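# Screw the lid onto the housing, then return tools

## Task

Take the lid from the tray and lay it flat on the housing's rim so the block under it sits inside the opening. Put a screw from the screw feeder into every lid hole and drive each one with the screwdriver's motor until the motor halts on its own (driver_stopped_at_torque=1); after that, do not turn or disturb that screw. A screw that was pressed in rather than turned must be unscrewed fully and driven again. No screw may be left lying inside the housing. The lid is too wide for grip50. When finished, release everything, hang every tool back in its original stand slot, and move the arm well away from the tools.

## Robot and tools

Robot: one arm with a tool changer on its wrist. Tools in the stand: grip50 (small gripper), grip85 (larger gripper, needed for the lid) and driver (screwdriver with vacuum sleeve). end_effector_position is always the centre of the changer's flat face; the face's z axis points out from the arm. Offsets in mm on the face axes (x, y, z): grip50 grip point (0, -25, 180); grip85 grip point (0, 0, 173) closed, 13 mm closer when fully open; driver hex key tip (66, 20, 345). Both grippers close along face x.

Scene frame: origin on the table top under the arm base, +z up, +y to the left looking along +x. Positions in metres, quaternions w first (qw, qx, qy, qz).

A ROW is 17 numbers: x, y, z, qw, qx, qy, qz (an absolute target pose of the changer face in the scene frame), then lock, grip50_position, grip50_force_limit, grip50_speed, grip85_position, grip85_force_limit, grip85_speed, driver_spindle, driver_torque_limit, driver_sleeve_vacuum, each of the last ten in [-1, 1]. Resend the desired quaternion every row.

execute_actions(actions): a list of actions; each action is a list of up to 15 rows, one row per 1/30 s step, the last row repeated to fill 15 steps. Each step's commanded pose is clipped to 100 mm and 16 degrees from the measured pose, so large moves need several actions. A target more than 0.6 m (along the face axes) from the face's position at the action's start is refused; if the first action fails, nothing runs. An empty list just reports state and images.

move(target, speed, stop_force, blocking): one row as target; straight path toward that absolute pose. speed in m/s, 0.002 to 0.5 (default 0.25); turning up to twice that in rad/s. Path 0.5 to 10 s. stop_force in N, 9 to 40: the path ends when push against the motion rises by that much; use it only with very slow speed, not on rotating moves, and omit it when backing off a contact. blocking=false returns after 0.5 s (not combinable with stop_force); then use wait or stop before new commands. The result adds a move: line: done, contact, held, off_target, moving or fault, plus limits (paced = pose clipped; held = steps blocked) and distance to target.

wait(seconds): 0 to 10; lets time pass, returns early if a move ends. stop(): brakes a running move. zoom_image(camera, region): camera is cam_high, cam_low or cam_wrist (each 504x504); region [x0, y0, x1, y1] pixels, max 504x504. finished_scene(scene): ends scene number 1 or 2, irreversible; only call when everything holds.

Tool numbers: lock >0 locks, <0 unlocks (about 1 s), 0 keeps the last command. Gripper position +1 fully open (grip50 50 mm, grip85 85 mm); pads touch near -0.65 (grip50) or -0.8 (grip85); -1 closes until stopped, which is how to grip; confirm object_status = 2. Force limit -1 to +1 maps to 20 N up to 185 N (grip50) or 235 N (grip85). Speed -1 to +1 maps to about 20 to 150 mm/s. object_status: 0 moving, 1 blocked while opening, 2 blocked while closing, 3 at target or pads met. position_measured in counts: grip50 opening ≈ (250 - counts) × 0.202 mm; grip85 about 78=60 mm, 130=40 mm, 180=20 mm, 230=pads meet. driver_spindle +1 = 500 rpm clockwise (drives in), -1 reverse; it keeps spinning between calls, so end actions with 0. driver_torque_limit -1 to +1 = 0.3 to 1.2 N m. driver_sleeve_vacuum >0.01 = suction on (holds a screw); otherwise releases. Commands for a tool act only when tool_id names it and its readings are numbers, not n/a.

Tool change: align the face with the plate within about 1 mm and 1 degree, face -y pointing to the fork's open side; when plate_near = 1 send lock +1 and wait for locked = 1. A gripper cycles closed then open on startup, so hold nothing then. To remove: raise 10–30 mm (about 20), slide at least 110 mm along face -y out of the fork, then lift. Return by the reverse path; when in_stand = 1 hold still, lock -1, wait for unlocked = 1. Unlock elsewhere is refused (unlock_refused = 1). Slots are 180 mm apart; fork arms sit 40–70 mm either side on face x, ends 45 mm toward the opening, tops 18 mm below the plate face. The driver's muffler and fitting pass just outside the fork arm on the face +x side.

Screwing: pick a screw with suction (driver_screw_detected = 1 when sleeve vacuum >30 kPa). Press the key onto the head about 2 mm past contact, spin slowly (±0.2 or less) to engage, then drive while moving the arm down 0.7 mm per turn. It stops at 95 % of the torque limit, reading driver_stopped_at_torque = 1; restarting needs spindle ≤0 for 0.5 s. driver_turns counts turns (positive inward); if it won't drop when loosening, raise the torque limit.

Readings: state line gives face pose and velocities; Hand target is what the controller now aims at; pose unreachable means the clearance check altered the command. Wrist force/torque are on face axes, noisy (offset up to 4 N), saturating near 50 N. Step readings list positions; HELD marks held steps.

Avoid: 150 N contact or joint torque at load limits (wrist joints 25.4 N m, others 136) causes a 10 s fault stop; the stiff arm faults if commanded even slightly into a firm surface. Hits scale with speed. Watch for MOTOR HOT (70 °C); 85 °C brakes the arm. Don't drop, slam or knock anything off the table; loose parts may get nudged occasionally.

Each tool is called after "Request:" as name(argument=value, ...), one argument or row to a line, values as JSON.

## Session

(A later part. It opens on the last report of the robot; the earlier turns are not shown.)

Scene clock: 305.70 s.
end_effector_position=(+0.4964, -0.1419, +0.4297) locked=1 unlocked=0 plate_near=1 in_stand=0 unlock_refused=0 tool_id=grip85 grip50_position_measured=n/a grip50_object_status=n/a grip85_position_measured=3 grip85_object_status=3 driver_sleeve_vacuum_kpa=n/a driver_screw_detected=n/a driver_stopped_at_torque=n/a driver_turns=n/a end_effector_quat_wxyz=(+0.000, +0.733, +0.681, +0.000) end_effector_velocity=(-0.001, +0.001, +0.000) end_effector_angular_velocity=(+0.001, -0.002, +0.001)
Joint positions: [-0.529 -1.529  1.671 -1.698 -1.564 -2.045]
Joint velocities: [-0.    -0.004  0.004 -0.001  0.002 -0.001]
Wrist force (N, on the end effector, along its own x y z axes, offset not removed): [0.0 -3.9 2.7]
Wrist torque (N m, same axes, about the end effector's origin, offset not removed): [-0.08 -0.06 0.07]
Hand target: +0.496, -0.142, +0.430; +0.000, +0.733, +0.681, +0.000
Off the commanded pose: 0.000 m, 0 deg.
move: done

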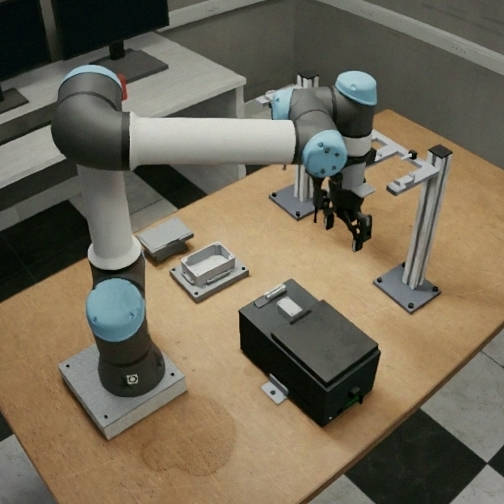

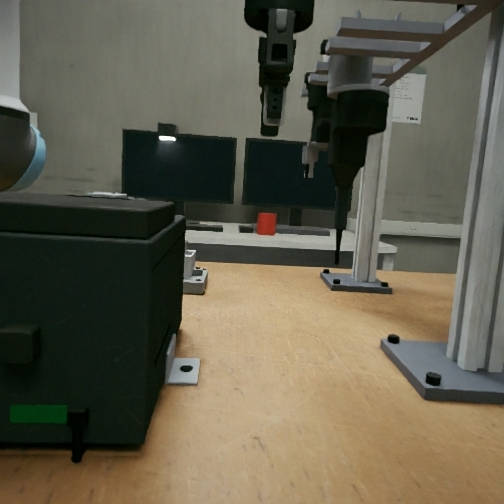

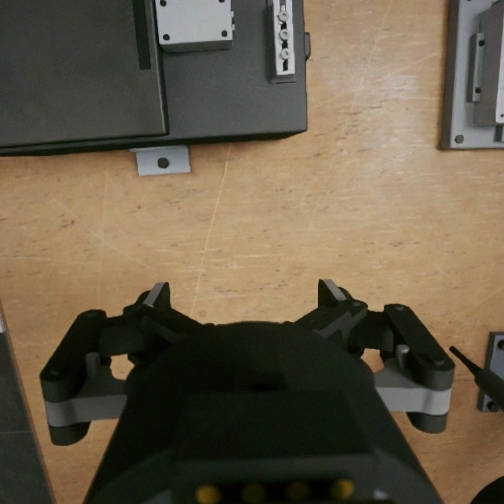

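Request:
move(
  target=[0.42, 0.26, 0.43, 0.0, 0.7325, 0.6807, 0.0, 0, 0, 0, 0, 1, 0, 1, 0, 0, 0],
  speed=0.3,
)

Scene clock: 333.67 s.
end_effector_position=(+0.4193, +0.2599, +0.4300) locked=1 unlocked=0 plate_near=1 in_stand=0 unlock_refused=0 tool_id=grip85 grip50_position_measured=n/a grip50_object_status=n/a grip85_position_measured=3 grip85_object_status=3 driver_sleeve_vacuum_kpa=n/a driver_screw_detected=n/a driver_stopped_at_torque=n/a driver_turns=n/a end_effector_quat_wxyz=(+0.000, +0.733, +0.681, -0.001) end_effector_velocity=(-0.000, +0.002, -0.000) end_effector_angular_velocity=(-0.000, +0.001, +0.001)
Joint positions: [ 0.282 -1.601  1.729 -1.691 -1.556 -1.234]
Joint velocities: [ 0.004  0.002 -0.002  0.001  0.     0.003]
Wrist force (N, on the end effector, along its own x y z axes, offset not removed): [3.0 -2.0 3.2]
Wrist torque (N m, same axes, about the end effector's origin, offset not removed): [-0.17 -0.14 0.02]
Hand target: +0.419, +0.260, +0.430; +0.000, +0.733, +0.681, -0.001
Off the commanded pose: 0.001 m, 0 deg.
move: done

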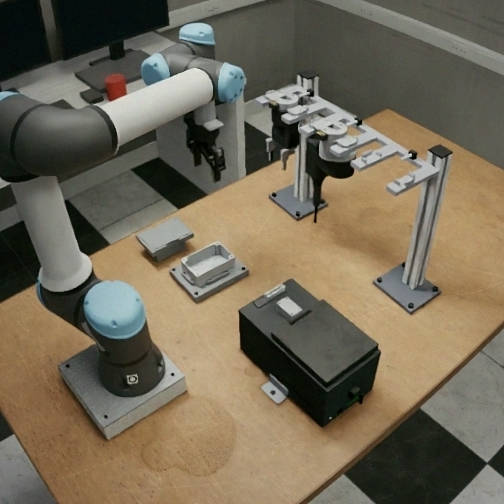

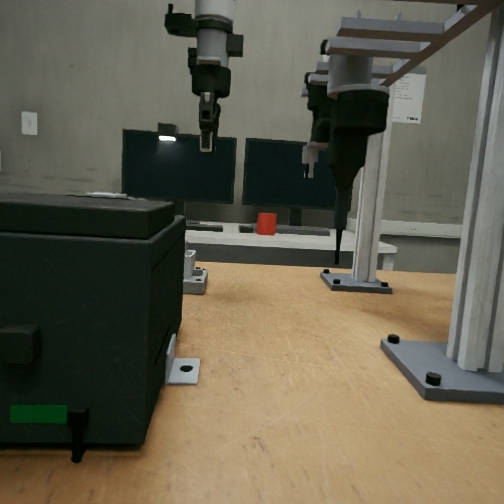

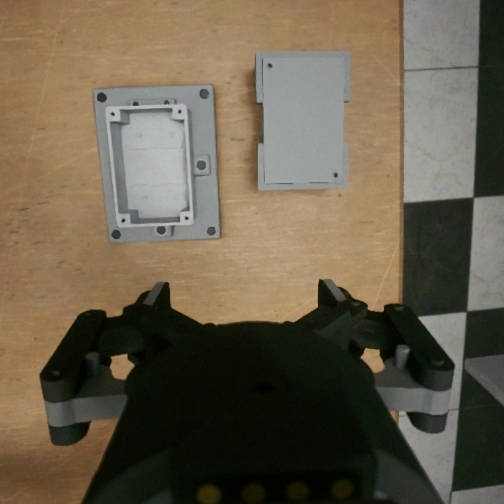

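Request:
zoom_image(
  camera="cam_wrist",
  region=[230, 40, 390, 200],
)

Request:
zoom_image(
  camera="cam_wrist",
  region=[70, 75, 240, 245],
)

Region (230, 40, 390, 200) of cam_wrist's 504x504 image, scaled by 3.150, with more detail than that image has.

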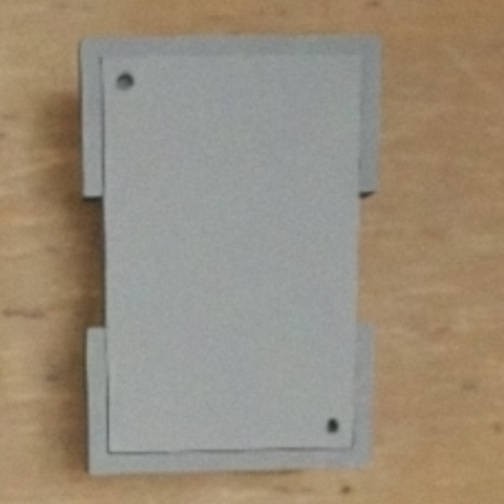

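Region (70, 75, 240, 245) of cam_wrist's 504x504 image, scaled by 2.965, with more detail than that image has.

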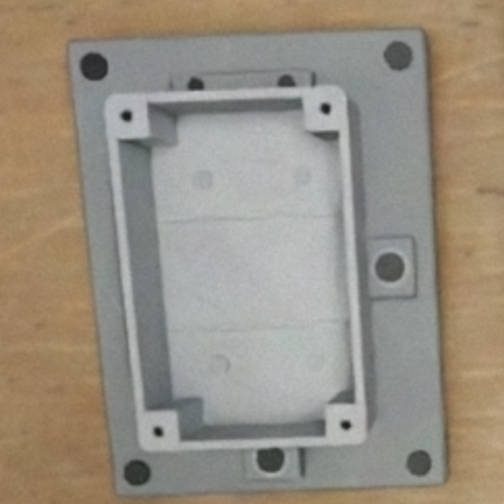

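Request:
move(
  target=[0.3441, 0.1733, 0.262, 0.0, 0.7296, 0.6839, 0.0, 0, 0, 0, 0, 1, 0, 1, 0, 0, 0],
  speed=0.25,
)

Scene clock: 407.30 s.
end_effector_position=(+0.3439, +0.1732, +0.2624) locked=1 unlocked=0 plate_near=1 in_stand=0 unlock_refused=0 tool_id=grip85 grip50_position_measured=n/a grip50_object_status=n/a grip85_position_measured=3 grip85_object_status=3 driver_sleeve_vacuum_kpa=n/a driver_screw_detected=n/a driver_stopped_at_torque=n/a driver_turns=n/a end_effector_quat_wxyz=(-0.000, +0.730, +0.684, +0.000) end_effector_velocity=(-0.001, -0.001, -0.001) end_effector_angular_velocity=(+0.001, -0.002, +0.001)
Joint positions: [ 0.116 -1.73   2.303 -2.136 -1.556 -1.408]
Joint velocities: [-0.002 -0.     0.005 -0.006  0.001 -0.002]
Wrist force (N, on the end effector, along its own x y z axes, offset not removed): [1.7 -5.5 3.3]
Wrist torque (N m, same axes, about the end effector's origin, offset not removed): [-0.14 -0.04 0.06]
Hand target: +0.344, +0.173, +0.262; -0.000, +0.730, +0.684, +0.000
Off the commanded pose: 0.000 m, 0 deg.
move: done

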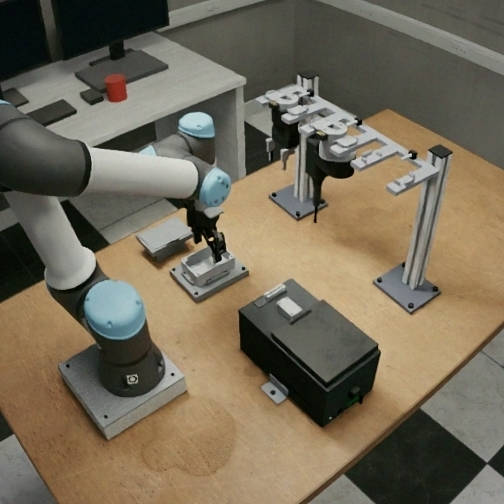

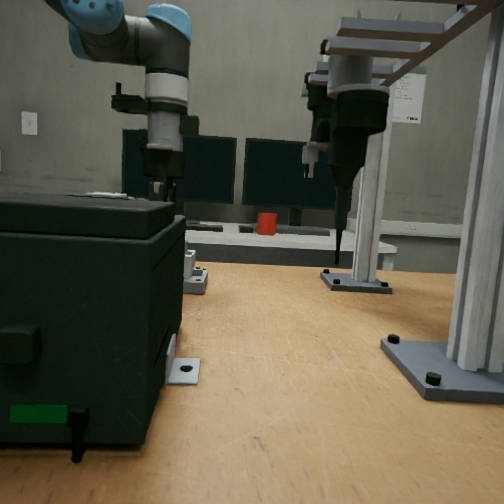

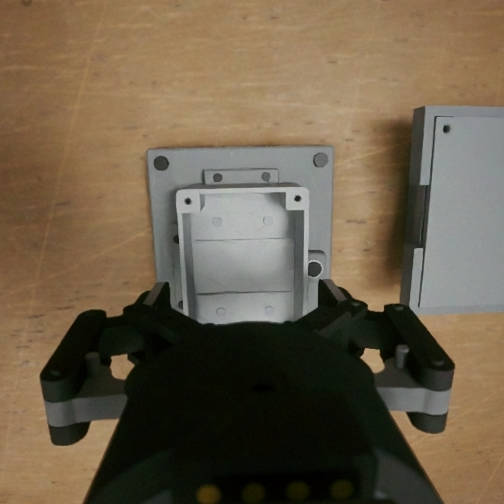

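Request:
zoom_image(
  camera="cam_wrist",
  region=[140, 130, 350, 340],
)

Region (140, 130, 350, 340) of cam_wrist's 504x504 image, scaled by 2.400, with more detail than that image has.

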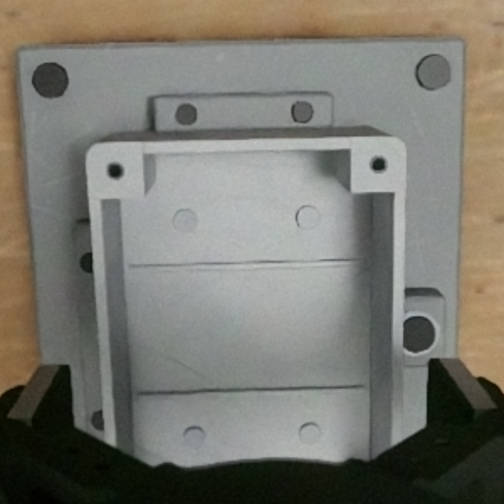

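Request:
zoom_image(
  camera="cam_wrist",
  region=[380, 90, 504, 330],
)

Request:
zoom_image(
  camera="cam_high",
  region=[120, 200, 260, 310],
)

Region (380, 90, 504, 330) of cam_wrist's 504x504 image, scaled by 2.100, with more detail than that image has; it fills the left 260 columns of this view, and the rest is white.

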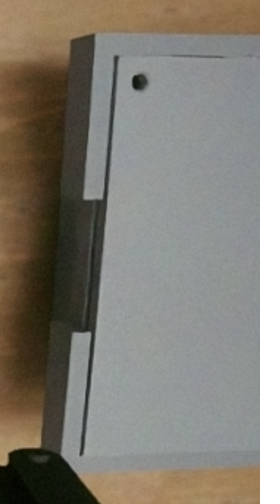

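Region (120, 200, 260, 310) of cam_high's 504x504 image, scaled by 3.600, with more detail than that image has; it fills the top 396 rows of this view, and the rest is white.

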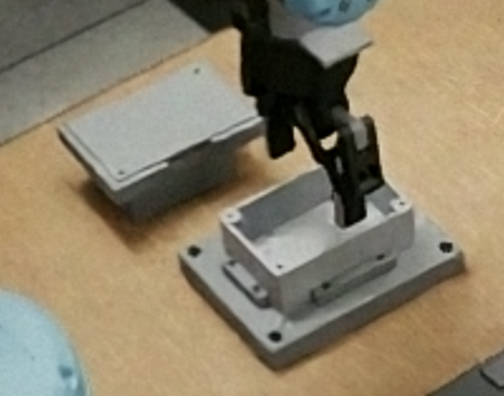

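Request:
move(
  target=[0.3441, 0.1740, 0.254, 0.0, 0.7296, 0.6839, 0.0, 0, 0, 0, 0, 0.79, 0, 1, 0, 0, 0],
  speed=0.05,
)

Request:
move(
  target=[0.3441, 0.1740, 0.225, 0.0, 0.7296, 0.6839, 0.0, 0, 0, 0, 0, 0.79, 0, 1, 0, 0, 0],
  speed=0.006,
  stop_force=9,
)

Scene clock: 472.87 s.
end_effector_position=(+0.3441, +0.1740, +0.2542) locked=1 unlocked=0 plate_near=1 in_stand=0 unlock_refused=0 tool_id=grip85 grip50_position_measured=n/a grip50_object_status=n/a grip85_position_measured=30 grip85_object_status=3 driver_sleeve_vacuum_kpa=n/a driver_screw_detected=n/a driver_stopped_at_torque=n/a driver_turns=n/a end_effector_quat_wxyz=(-0.000, +0.730, +0.684, -0.000) end_effector_velocity=(+0.000, +0.000, -0.001) end_effector_angular_velocity=(-0.000, -0.001, -0.000)
Joint positions: [ 0.119 -1.714  2.315 -2.164 -1.556 -1.406]
Joint velocities: [ 0.001  0.003  0.002 -0.007 -0.     0.001]
Wrist force (N, on the end effector, along its own x y z axes, offset not removed): [3.2 -3.3 3.0]
Wrist torque (N m, same axes, about the end effector's origin, offset not removed): [-0.01 -0.41 0.19]
Hand target: +0.344, +0.174, +0.254; +0.000, +0.730, +0.684, -0.000
Off the commanded pose: 0.000 m, 0 deg.
move: done

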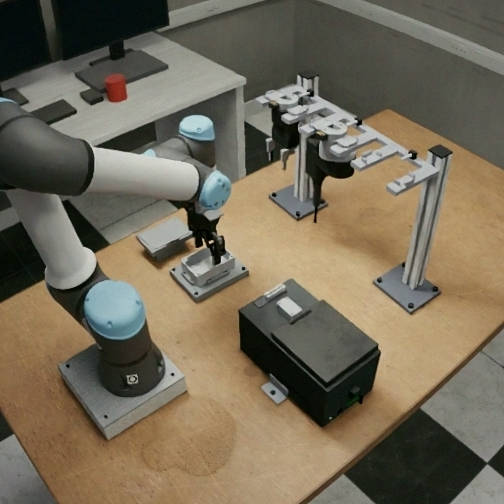

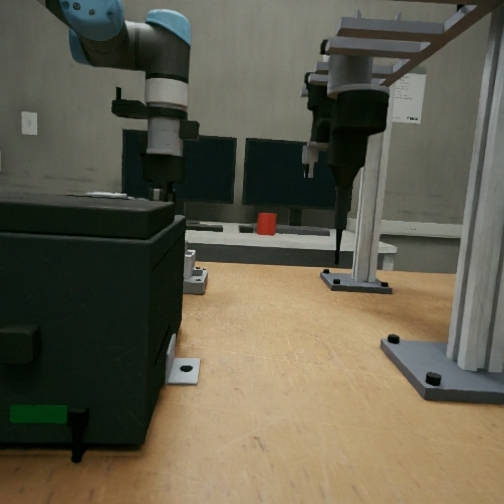

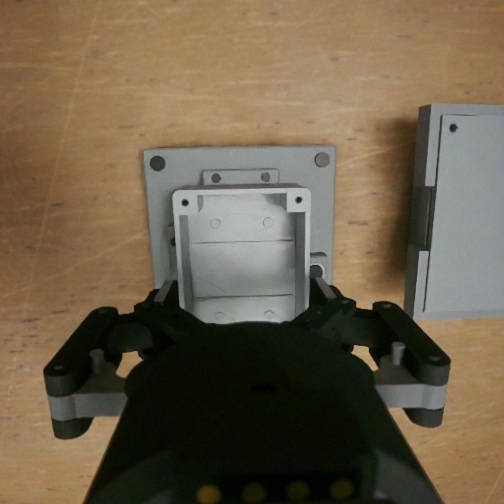

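Scene clock: 475.03 s.
end_effector_position=(+0.3440, +0.1740, +0.2432) locked=1 unlocked=0 plate_near=1 in_stand=0 unlock_refused=0 tool_id=grip85 grip50_position_measured=n/a grip50_object_status=n/a grip85_position_measured=30 grip85_object_status=3 driver_sleeve_vacuum_kpa=n/a driver_screw_detected=n/a driver_stopped_at_torque=n/a driver_turns=n/a end_effector_quat_wxyz=(-0.000, +0.730, +0.684, -0.000) end_effector_velocity=(-0.001, -0.000, +0.001) end_effector_angular_velocity=(-0.000, +0.003, -0.000)
Joint positions: [ 0.119 -1.693  2.333 -2.202 -1.556 -1.405]
Joint velocities: [ 0.    -0.003 -0.002  0.008  0.     0.   ]
Wrist force (N, on the end effector, along its own x y z axes, offset not removed): [3.2 -8.2 -34.9]
Wrist torque (N m, same axes, about the end effector's origin, offset not removed): [0.45 0.49 0.10]
Hand target: +0.344, +0.174, +0.244; +0.000, +0.730, +0.684, +0.000
Off the commanded pose: 0.018 m, 0 deg.
move: contact

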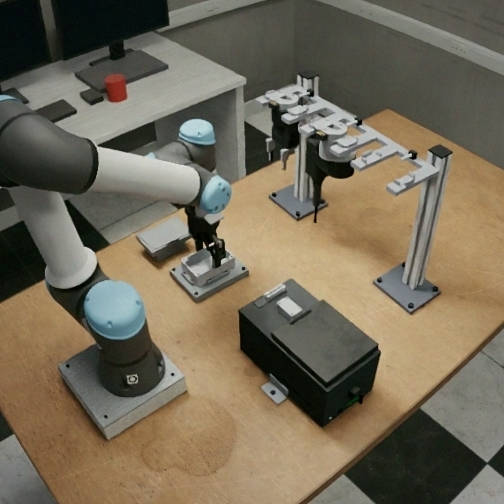

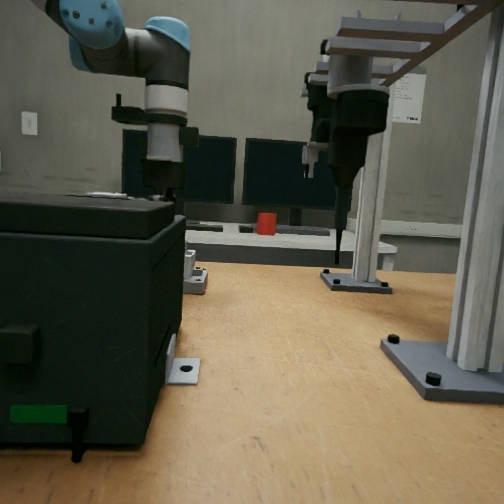

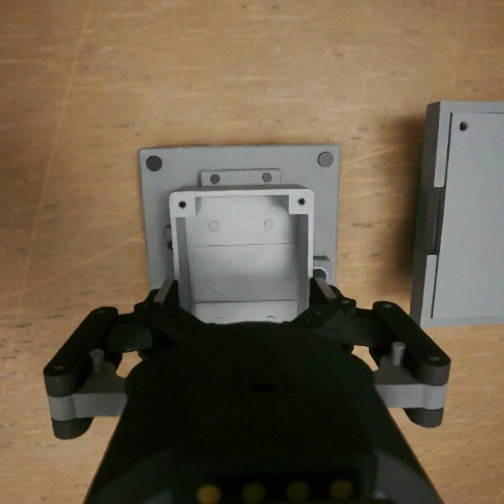

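Request:
zoom_image(
  camera="cam_wrist",
  region=[150, 160, 340, 350],
)

Region (150, 160, 340, 350) of cam_wrist's 504x504 image, scaled by 2.653, with more detail than that image has.

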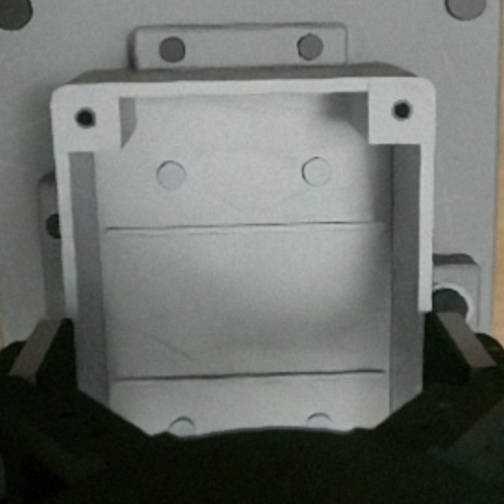

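Request:
move(
  target=[0.3441, 0.1740, 0.265, 0.0, 0.7296, 0.6839, 0.0, 0, 0, 0, 0, 0.79, 0, 1, 0, 0, 0],
  speed=0.1,
)

Request:
move(
  target=[0.3141, 0.3322, 0.253, 0.0, 0.7296, 0.6839, 0.0, 0, 0, 0, 0, 0.79, 0, 1, 0, 0, 0],
  speed=0.2,
)

Scene clock: 496.27 s.
end_effector_position=(+0.3442, +0.1740, +0.2648) locked=1 unlocked=0 plate_near=1 in_stand=0 unlock_refused=0 tool_id=grip85 grip50_position_measured=n/a grip50_object_status=n/a grip85_position_measured=30 grip85_object_status=3 driver_sleeve_vacuum_kpa=n/a driver_screw_detected=n/a driver_stopped_at_torque=n/a driver_turns=n/a end_effector_quat_wxyz=(+0.000, +0.730, +0.684, +0.000) end_effector_velocity=(+0.000, -0.000, +0.002) end_effector_angular_velocity=(-0.000, -0.000, +0.000)
Joint positions: [ 0.118 -1.732  2.297 -2.128 -1.556 -1.406]
Joint velocities: [-0.    -0.004 -0.004  0.007 -0.    -0.001]
Wrist force (N, on the end effector, along its own x y z axes, offset not removed): [1.0 -1.6 6.0]
Wrist torque (N m, same axes, about the end effector's origin, offset not removed): [0.04 -0.01 0.01]
Hand target: +0.344, +0.174, +0.265; +0.000, +0.730, +0.684, +0.000
Off the commanded pose: 0.000 m, 0 deg.
move: done

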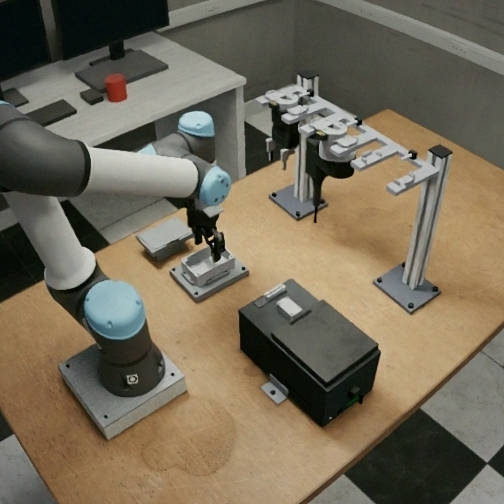

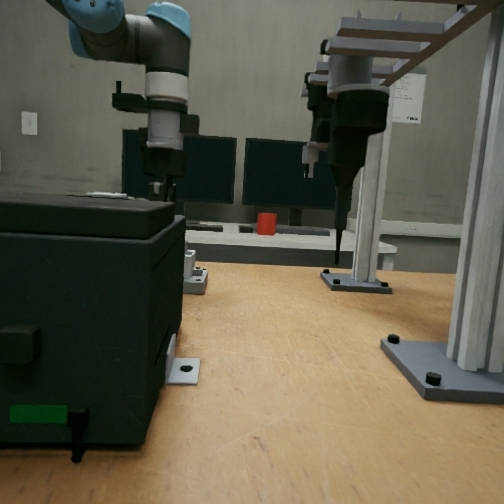

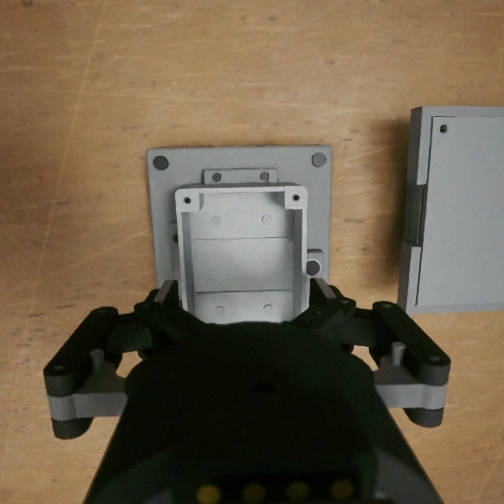

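Scene clock: 497.63 s.
end_effector_position=(+0.3138, +0.3319, +0.2529) locked=1 unlocked=0 plate_near=1 in_stand=0 unlock_refused=0 tool_id=grip85 grip50_position_measured=n/a grip50_object_status=n/a grip85_position_measured=30 grip85_object_status=3 driver_sleeve_vacuum_kpa=n/a driver_screw_detected=n/a driver_stopped_at_torque=n/a driver_turns=n/a end_effector_quat_wxyz=(+0.000, +0.730, +0.684, -0.000) end_effector_velocity=(+0.000, +0.002, +0.000) end_effector_angular_velocity=(+0.000, -0.000, -0.000)
Joint positions: [ 0.522 -1.536  2.148 -2.181 -1.555 -1.003]
Joint velocities: [ 0.003  0.003 -0.004  0.     0.     0.004]
Wrist force (N, on the end effector, along its own x y z axes, offset not removed): [0.1 -4.1 0.1]
Wrist torque (N m, same axes, about the end effector's origin, offset not removed): [-0.24 0.11 0.14]
Hand target: +0.314, +0.332, +0.253; +0.000, +0.730, +0.684, -0.000
Off the commanded pose: 0.000 m, 0 deg.
move: done

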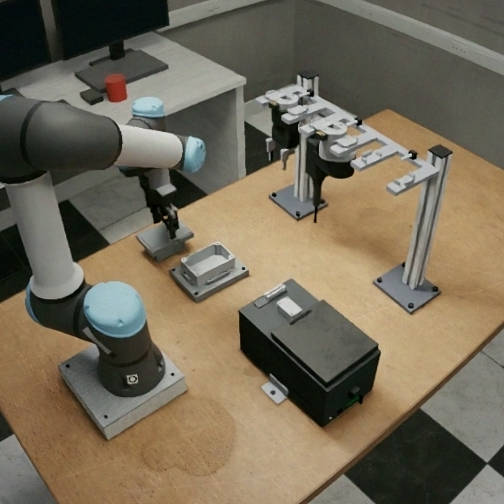

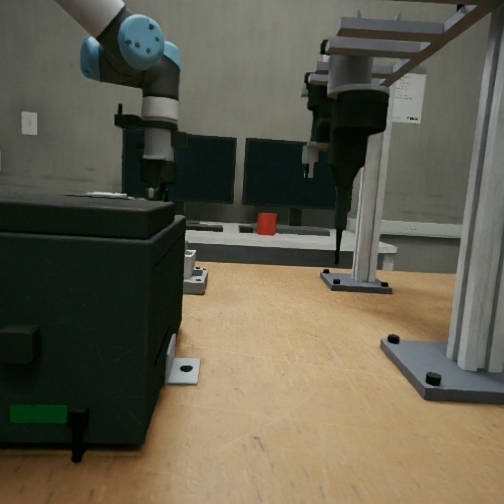

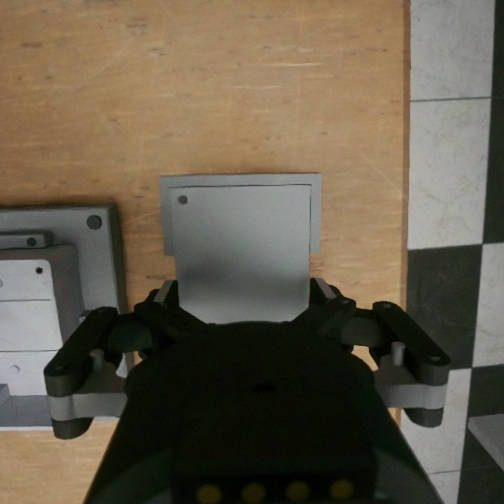

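Request:
move(
  target=[0.3141, 0.3313, 0.235, 0.0, 0.7296, 0.6839, 0.0, 0, 0, 0, 0, 0.79, 0, 1, 0, 0, 0],
  speed=0.004,
  stop_force=9,
)

Request:
zoom_image(
  camera="cam_wrist",
  region=[150, 160, 340, 350],
)

Scene clock: 504.70 s.
end_effector_position=(+0.3140, +0.3317, +0.2448) locked=1 unlocked=0 plate_near=1 in_stand=0 unlock_refused=0 tool_id=grip85 grip50_position_measured=n/a grip50_object_status=n/a grip85_position_measured=30 grip85_object_status=3 driver_sleeve_vacuum_kpa=n/a driver_screw_detected=n/a driver_stopped_at_torque=n/a driver_turns=n/a end_effector_quat_wxyz=(+0.000, +0.730, +0.684, -0.000) end_effector_velocity=(-0.001, -0.001, -0.000) end_effector_angular_velocity=(-0.002, +0.003, -0.002)
Joint positions: [ 0.522 -1.522  2.159 -2.206 -1.555 -1.003]
Joint velocities: [-0.001 -0.002  0.001  0.005 -0.     0.   ]
Wrist force (N, on the end effector, along its own x y z axes, offset not removed): [-0.4 1.0 -31.4]
Wrist torque (N m, same axes, about the end effector's origin, offset not removed): [0.06 -0.53 -0.12]
Hand target: +0.314, +0.332, +0.245; +0.000, +0.730, +0.684, -0.000
Off the commanded pose: 0.010 m, 0 deg.
move: contact

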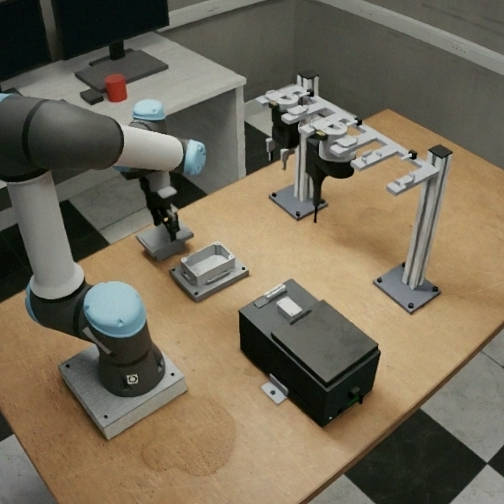

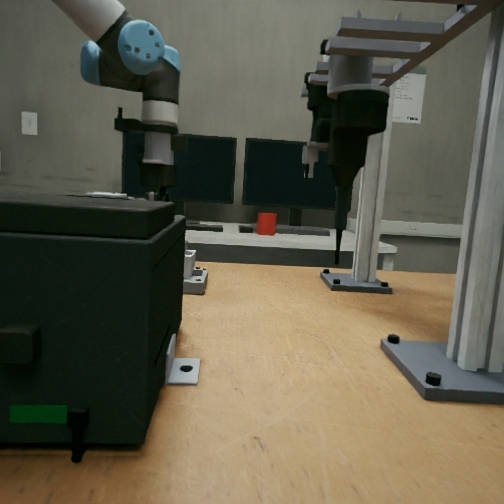

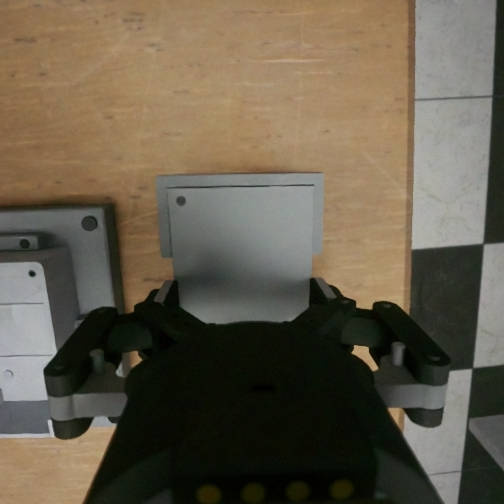

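Region (150, 160, 340, 350) of cam_wrist's 504x504 image, scaled by 2.653, with more detail than that image has.

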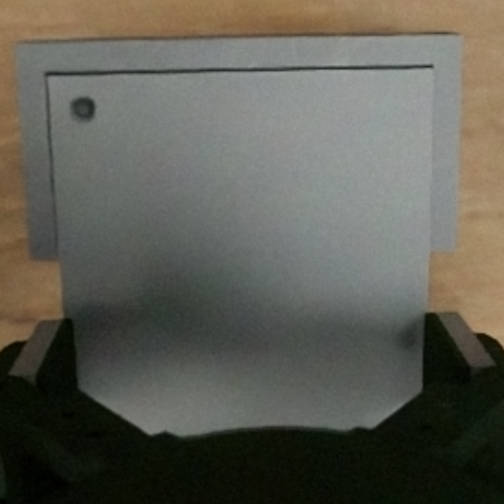

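Request:
move(
  target=[0.3118, 0.3311, 0.250, 0.0, 0.7296, 0.6839, 0.0, 0, 0, 0, 0, 1, -0.4, 1, 0, 0, 0],
  speed=0.05,
)

Request:
move(
  target=[0.3118, 0.3311, 0.2400, 0.0, 0.7296, 0.6839, 0.0, 0, 0, 0, 0, 1, -0.4, 1, 0, 0, 0],
  speed=0.03,
)

Request:
zoom_image(
  camera="cam_wrist",
  region=[150, 160, 340, 350],
)

Scene clock: 529.73 s.
end_effector_position=(+0.3119, +0.3311, +0.2499) locked=1 unlocked=0 plate_near=1 in_stand=0 unlock_refused=0 tool_id=grip85 grip50_position_measured=n/a grip50_object_status=n/a grip85_position_measured=3 grip85_object_status=3 driver_sleeve_vacuum_kpa=n/a driver_screw_detected=n/a driver_stopped_at_torque=n/a driver_turns=n/a end_effector_quat_wxyz=(+0.000, +0.730, +0.684, -0.000) end_effector_velocity=(-0.001, -0.000, +0.001) end_effector_angular_velocity=(+0.000, +0.001, +0.000)
Joint positions: [ 0.523 -1.536  2.157 -2.191 -1.554 -1.002]
Joint velocities: [ 0.    -0.004  0.     0.005  0.001  0.   ]
Wrist force (N, on the end effector, along its own x y z axes, offset not removed): [-0.3 -0.6 -0.7]
Wrist torque (N m, same axes, about the end effector's origin, offset not removed): [0.12 0.11 0.02]
Hand target: +0.312, +0.331, +0.250; +0.000, +0.730, +0.684, +0.000
Off the commanded pose: 0.000 m, 0 deg.
move: done

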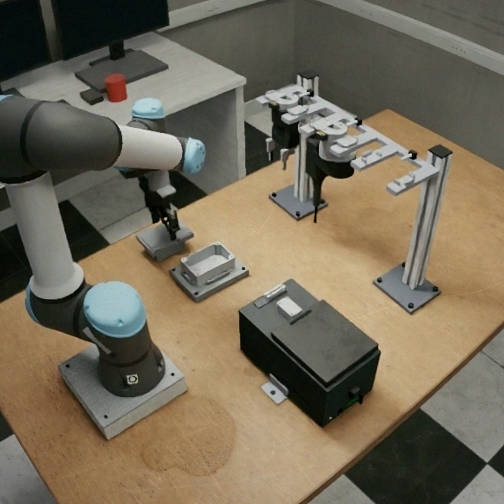

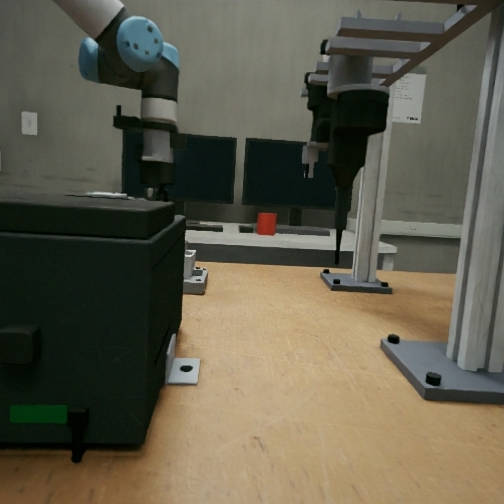

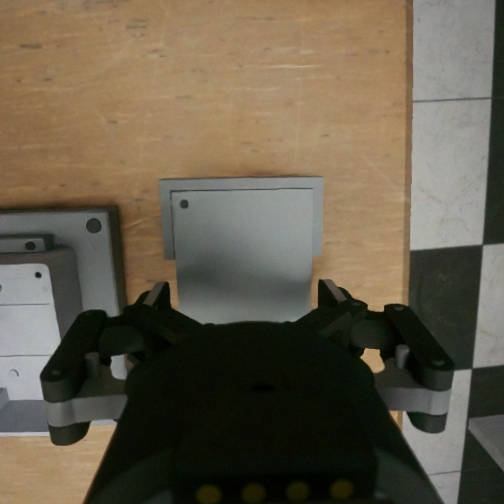

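Scene clock: 530.50 s.
end_effector_position=(+0.3118, +0.3311, +0.2402) locked=1 unlocked=0 plate_near=1 in_stand=0 unlock_refused=0 tool_id=grip85 grip50_position_measured=n/a grip50_object_status=n/a grip85_position_measured=3 grip85_object_status=3 driver_sleeve_vacuum_kpa=n/a driver_screw_detected=n/a driver_stopped_at_torque=n/a driver_turns=n/a end_effector_quat_wxyz=(+0.000, +0.730, +0.684, -0.000) end_effector_velocity=(-0.000, +0.000, -0.002) end_effector_angular_velocity=(+0.001, +0.000, +0.001)
Joint positions: [ 0.523 -1.519  2.171 -2.221 -1.554 -1.002]
Joint velocities: [ 0.001  0.003  0.002 -0.005  0.001 -0.   ]
Wrist force (N, on the end effector, along its own x y z axes, offset not removed): [-1.1 -0.8 2.3]
Wrist torque (N m, same axes, about the end effector's origin, offset not removed): [0.13 -0.02 0.04]
Hand target: +0.312, +0.331, +0.240; +0.000, +0.730, +0.684, -0.000
Off the commanded pose: 0.000 m, 0 deg.
move: done

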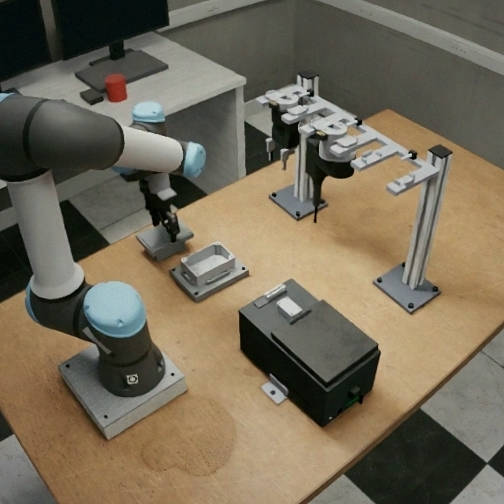

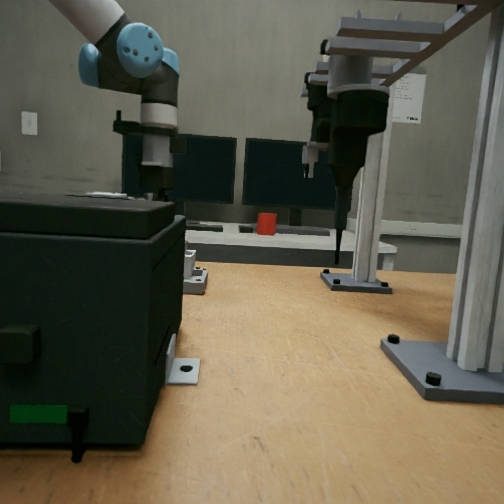

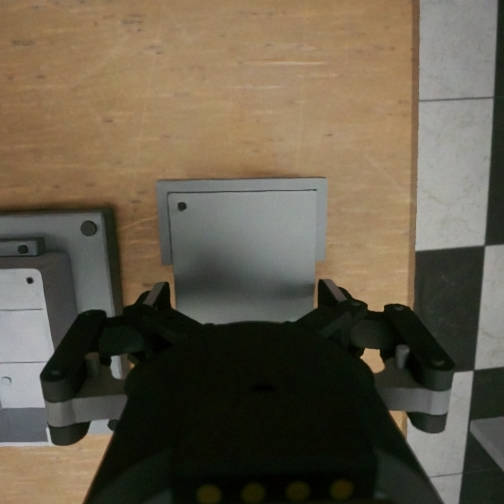

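Region (150, 160, 340, 350) of cam_wrist's 504x504 image, scaled by 2.653, with more detail than that image has.

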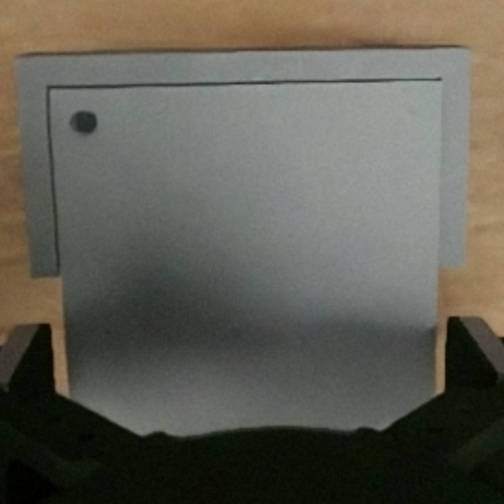

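Request:
move(
  target=[0.3118, 0.3313, 0.2400, 0.0, 0.7296, 0.6839, 0.0, 0, 0, 0, 0, -1, -0.4, -0.6, 0, 0, 0],
  speed=0.03,
)

Request:
zoom_image(
  camera="cam_wrist",
  region=[150, 160, 340, 350],
)

Scene clock: 536.87 s.
end_effector_position=(+0.3118, +0.3313, +0.2400) locked=1 unlocked=0 plate_near=1 in_stand=0 unlock_refused=0 tool_id=grip85 grip50_position_measured=n/a grip50_object_status=n/a grip85_position_measured=25 grip85_object_status=2 driver_sleeve_vacuum_kpa=n/a driver_screw_detected=n/a driver_stopped_at_torque=n/a driver_turns=n/a end_effector_quat_wxyz=(+0.000, +0.730, +0.684, +0.000) end_effector_velocity=(-0.001, +0.000, -0.000) end_effector_angular_velocity=(-0.001, +0.001, +0.001)
Joint positions: [ 0.524 -1.519  2.171 -2.222 -1.554 -1.001]
Joint velocities: [ 0.001  0.001  0.     0.001 -0.001  0.   ]
Wrist force (N, on the end effector, along its own x y z axes, offset not removed): [-9.1 -9.3 -50.0]
Wrist torque (N m, same axes, about the end effector's origin, offset not removed): [1.07 -2.22 0.14]
Hand target: +0.312, +0.331, +0.240; +0.000, +0.730, +0.684, -0.000
Off the commanded pose: 0.000 m, 0 deg.
move: done

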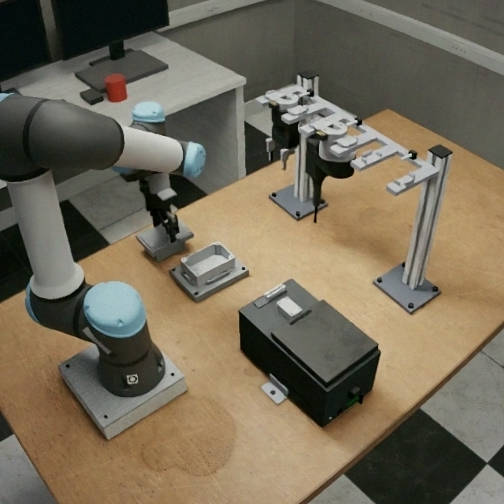

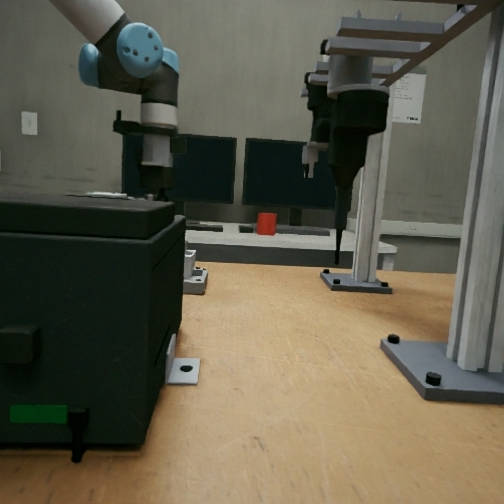

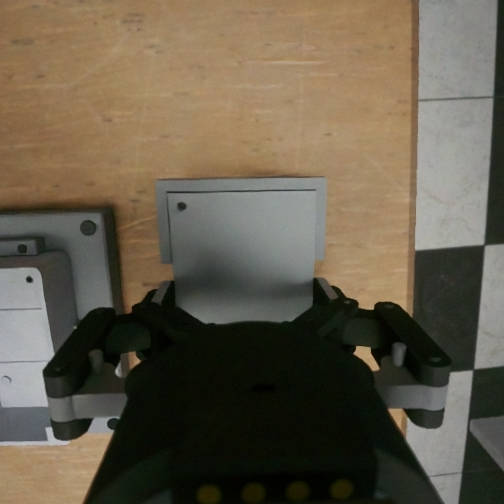

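Region (150, 160, 340, 350) of cam_wrist's 504x504 image, scaled by 2.653, with more detail than that image has.

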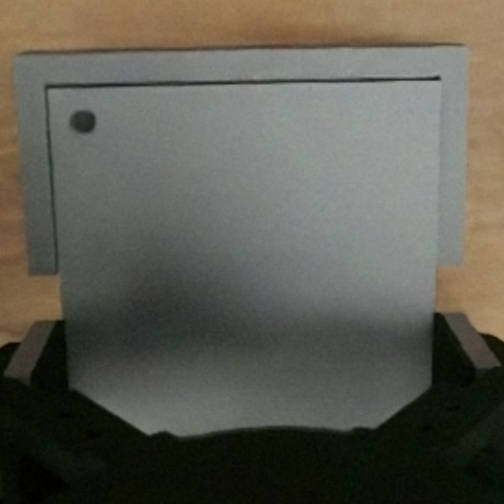

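Request:
move(
  target=[0.3118, 0.3313, 0.285, 0.0, 0.7296, 0.6839, 0.0, 0, 0, 0, 0, -1, -0.4, -0.6, 0, 0, 0],
  speed=0.05,
)

Request:
zoom_image(
  camera="cam_wrist",
  region=[150, 160, 340, 350],
)

Request:
zoom_image(
  camera="cam_high",
  region=[110, 170, 270, 310],
)

Scene clock: 543.73 s.
end_effector_position=(+0.3119, +0.3314, +0.2848) locked=1 unlocked=0 plate_near=1 in_stand=0 unlock_refused=0 tool_id=grip85 grip50_position_measured=n/a grip50_object_status=n/a grip85_position_measured=26 grip85_object_status=2 driver_sleeve_vacuum_kpa=n/a driver_screw_detected=n/a driver_stopped_at_torque=n/a driver_turns=n/a end_effector_quat_wxyz=(+0.000, +0.730, +0.684, +0.000) end_effector_velocity=(+0.000, -0.000, +0.002) end_effector_angular_velocity=(-0.000, -0.000, -0.000)
Joint positions: [ 0.522 -1.588  2.104 -2.086 -1.554 -1.003]
Joint velocities: [-0.001 -0.003 -0.003  0.006 -0.    -0.001]
Wrist force (N, on the end effector, along its own x y z axes, offset not removed): [2.7 -2.0 0.7]
Wrist torque (N m, same axes, about the end effector's origin, offset not removed): [-0.15 -0.13 -0.03]
Hand target: +0.312, +0.331, +0.285; -0.000, +0.730, +0.684, +0.000
Off the commanded pose: 0.000 m, 0 deg.
move: done

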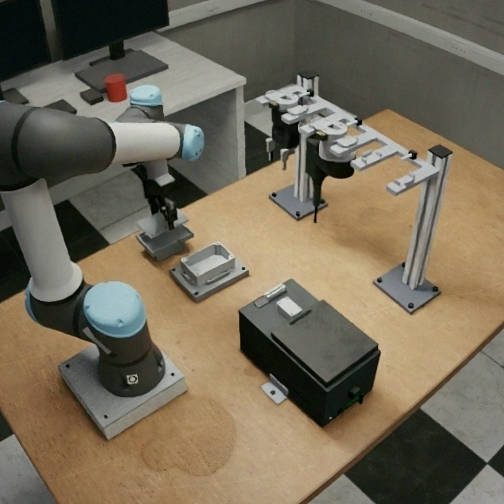

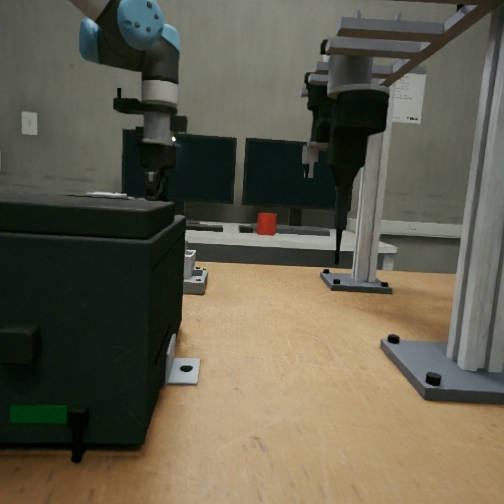

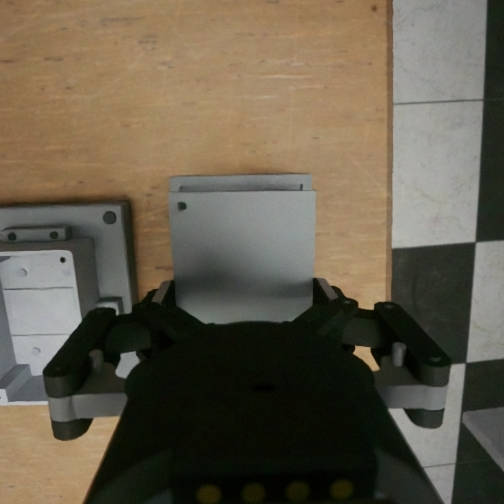

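Region (150, 160, 340, 350) of cam_wrist's 504x504 image, scaled by 2.653, with more detail than that image has.

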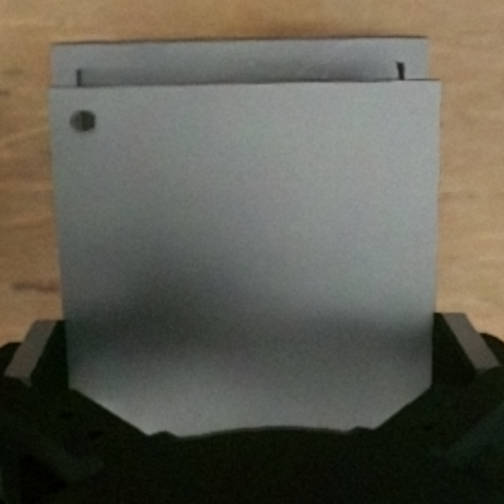

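Region (110, 170, 270, 310) of cam_high's 504x504 image, scaled by 3.150, with more detail than that image has; it fills the top 441 rows of this view, and the rest is white.

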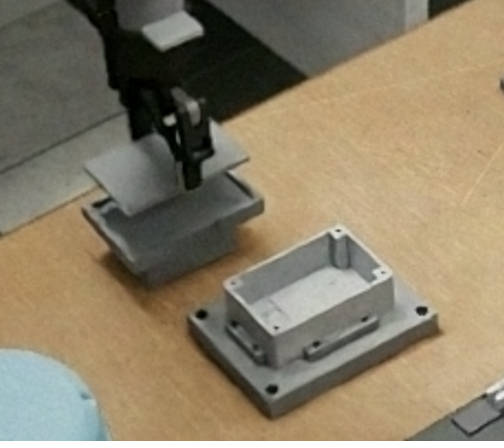

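Request:
move(
  target=[0.3437, 0.1738, 0.275, 0.0, 0.7296, 0.6839, 0.0, 0, 0, 0, 0, -1, -0.4, -0.6, 0, 0, 0],
  speed=0.15,
)

Request:
zoom_image(
  camera="cam_high",
  region=[130, 190, 270, 310],
)

Scene clock: 564.57 s.
end_effector_position=(+0.3439, +0.1741, +0.2751) locked=1 unlocked=0 plate_near=1 in_stand=0 unlock_refused=0 tool_id=grip85 grip50_position_measured=n/a grip50_object_status=n/a grip85_position_measured=26 grip85_object_status=2 driver_sleeve_vacuum_kpa=n/a driver_screw_detected=n/a driver_stopped_at_torque=n/a driver_turns=n/a end_effector_quat_wxyz=(-0.000, +0.730, +0.684, +0.001) end_effector_velocity=(+0.001, -0.002, +0.000) end_effector_angular_velocity=(+0.001, -0.001, +0.000)
Joint positions: [ 0.118 -1.749  2.28  -2.094 -1.555 -1.407]
Joint velocities: [-0.006 -0.001  0.     0.     0.001 -0.006]
Wrist force (N, on the end effector, along its own x y z axes, offset not removed): [-1.4 -0.5 4.0]
Wrist torque (N m, same axes, about the end effector's origin, offset not removed): [0.17 -0.07 0.10]
Hand target: +0.344, +0.174, +0.275; -0.000, +0.730, +0.684, +0.000
Off the commanded pose: 0.000 m, 0 deg.
move: done

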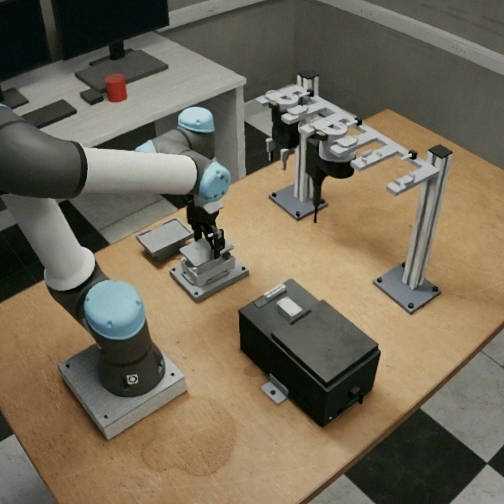

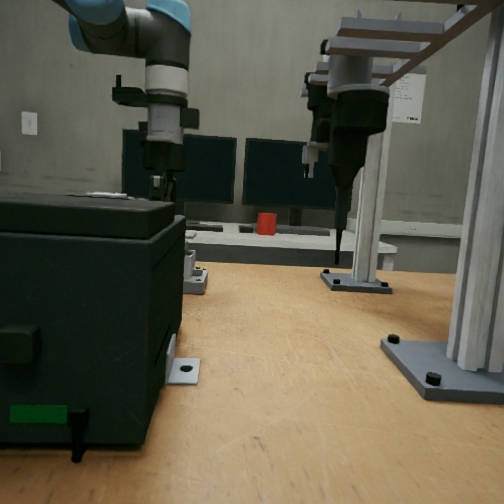

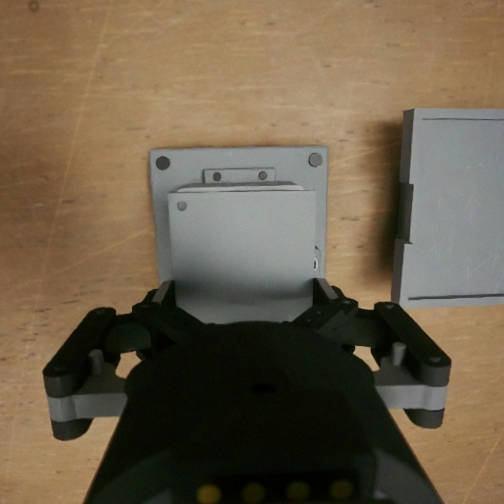

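Region (130, 190, 270, 310) of cam_high's 504x504 image, scaled by 3.600, with more detail than that image has; it fills the top 432 rows of this view, and the rest is white.

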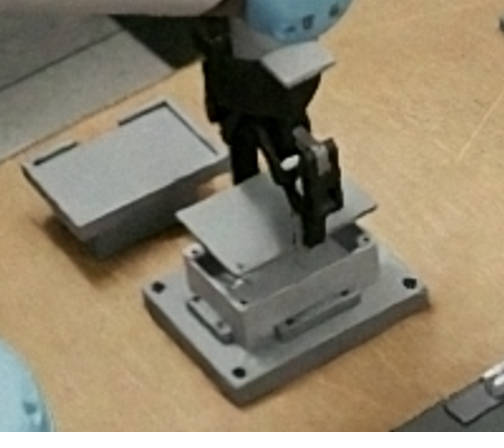

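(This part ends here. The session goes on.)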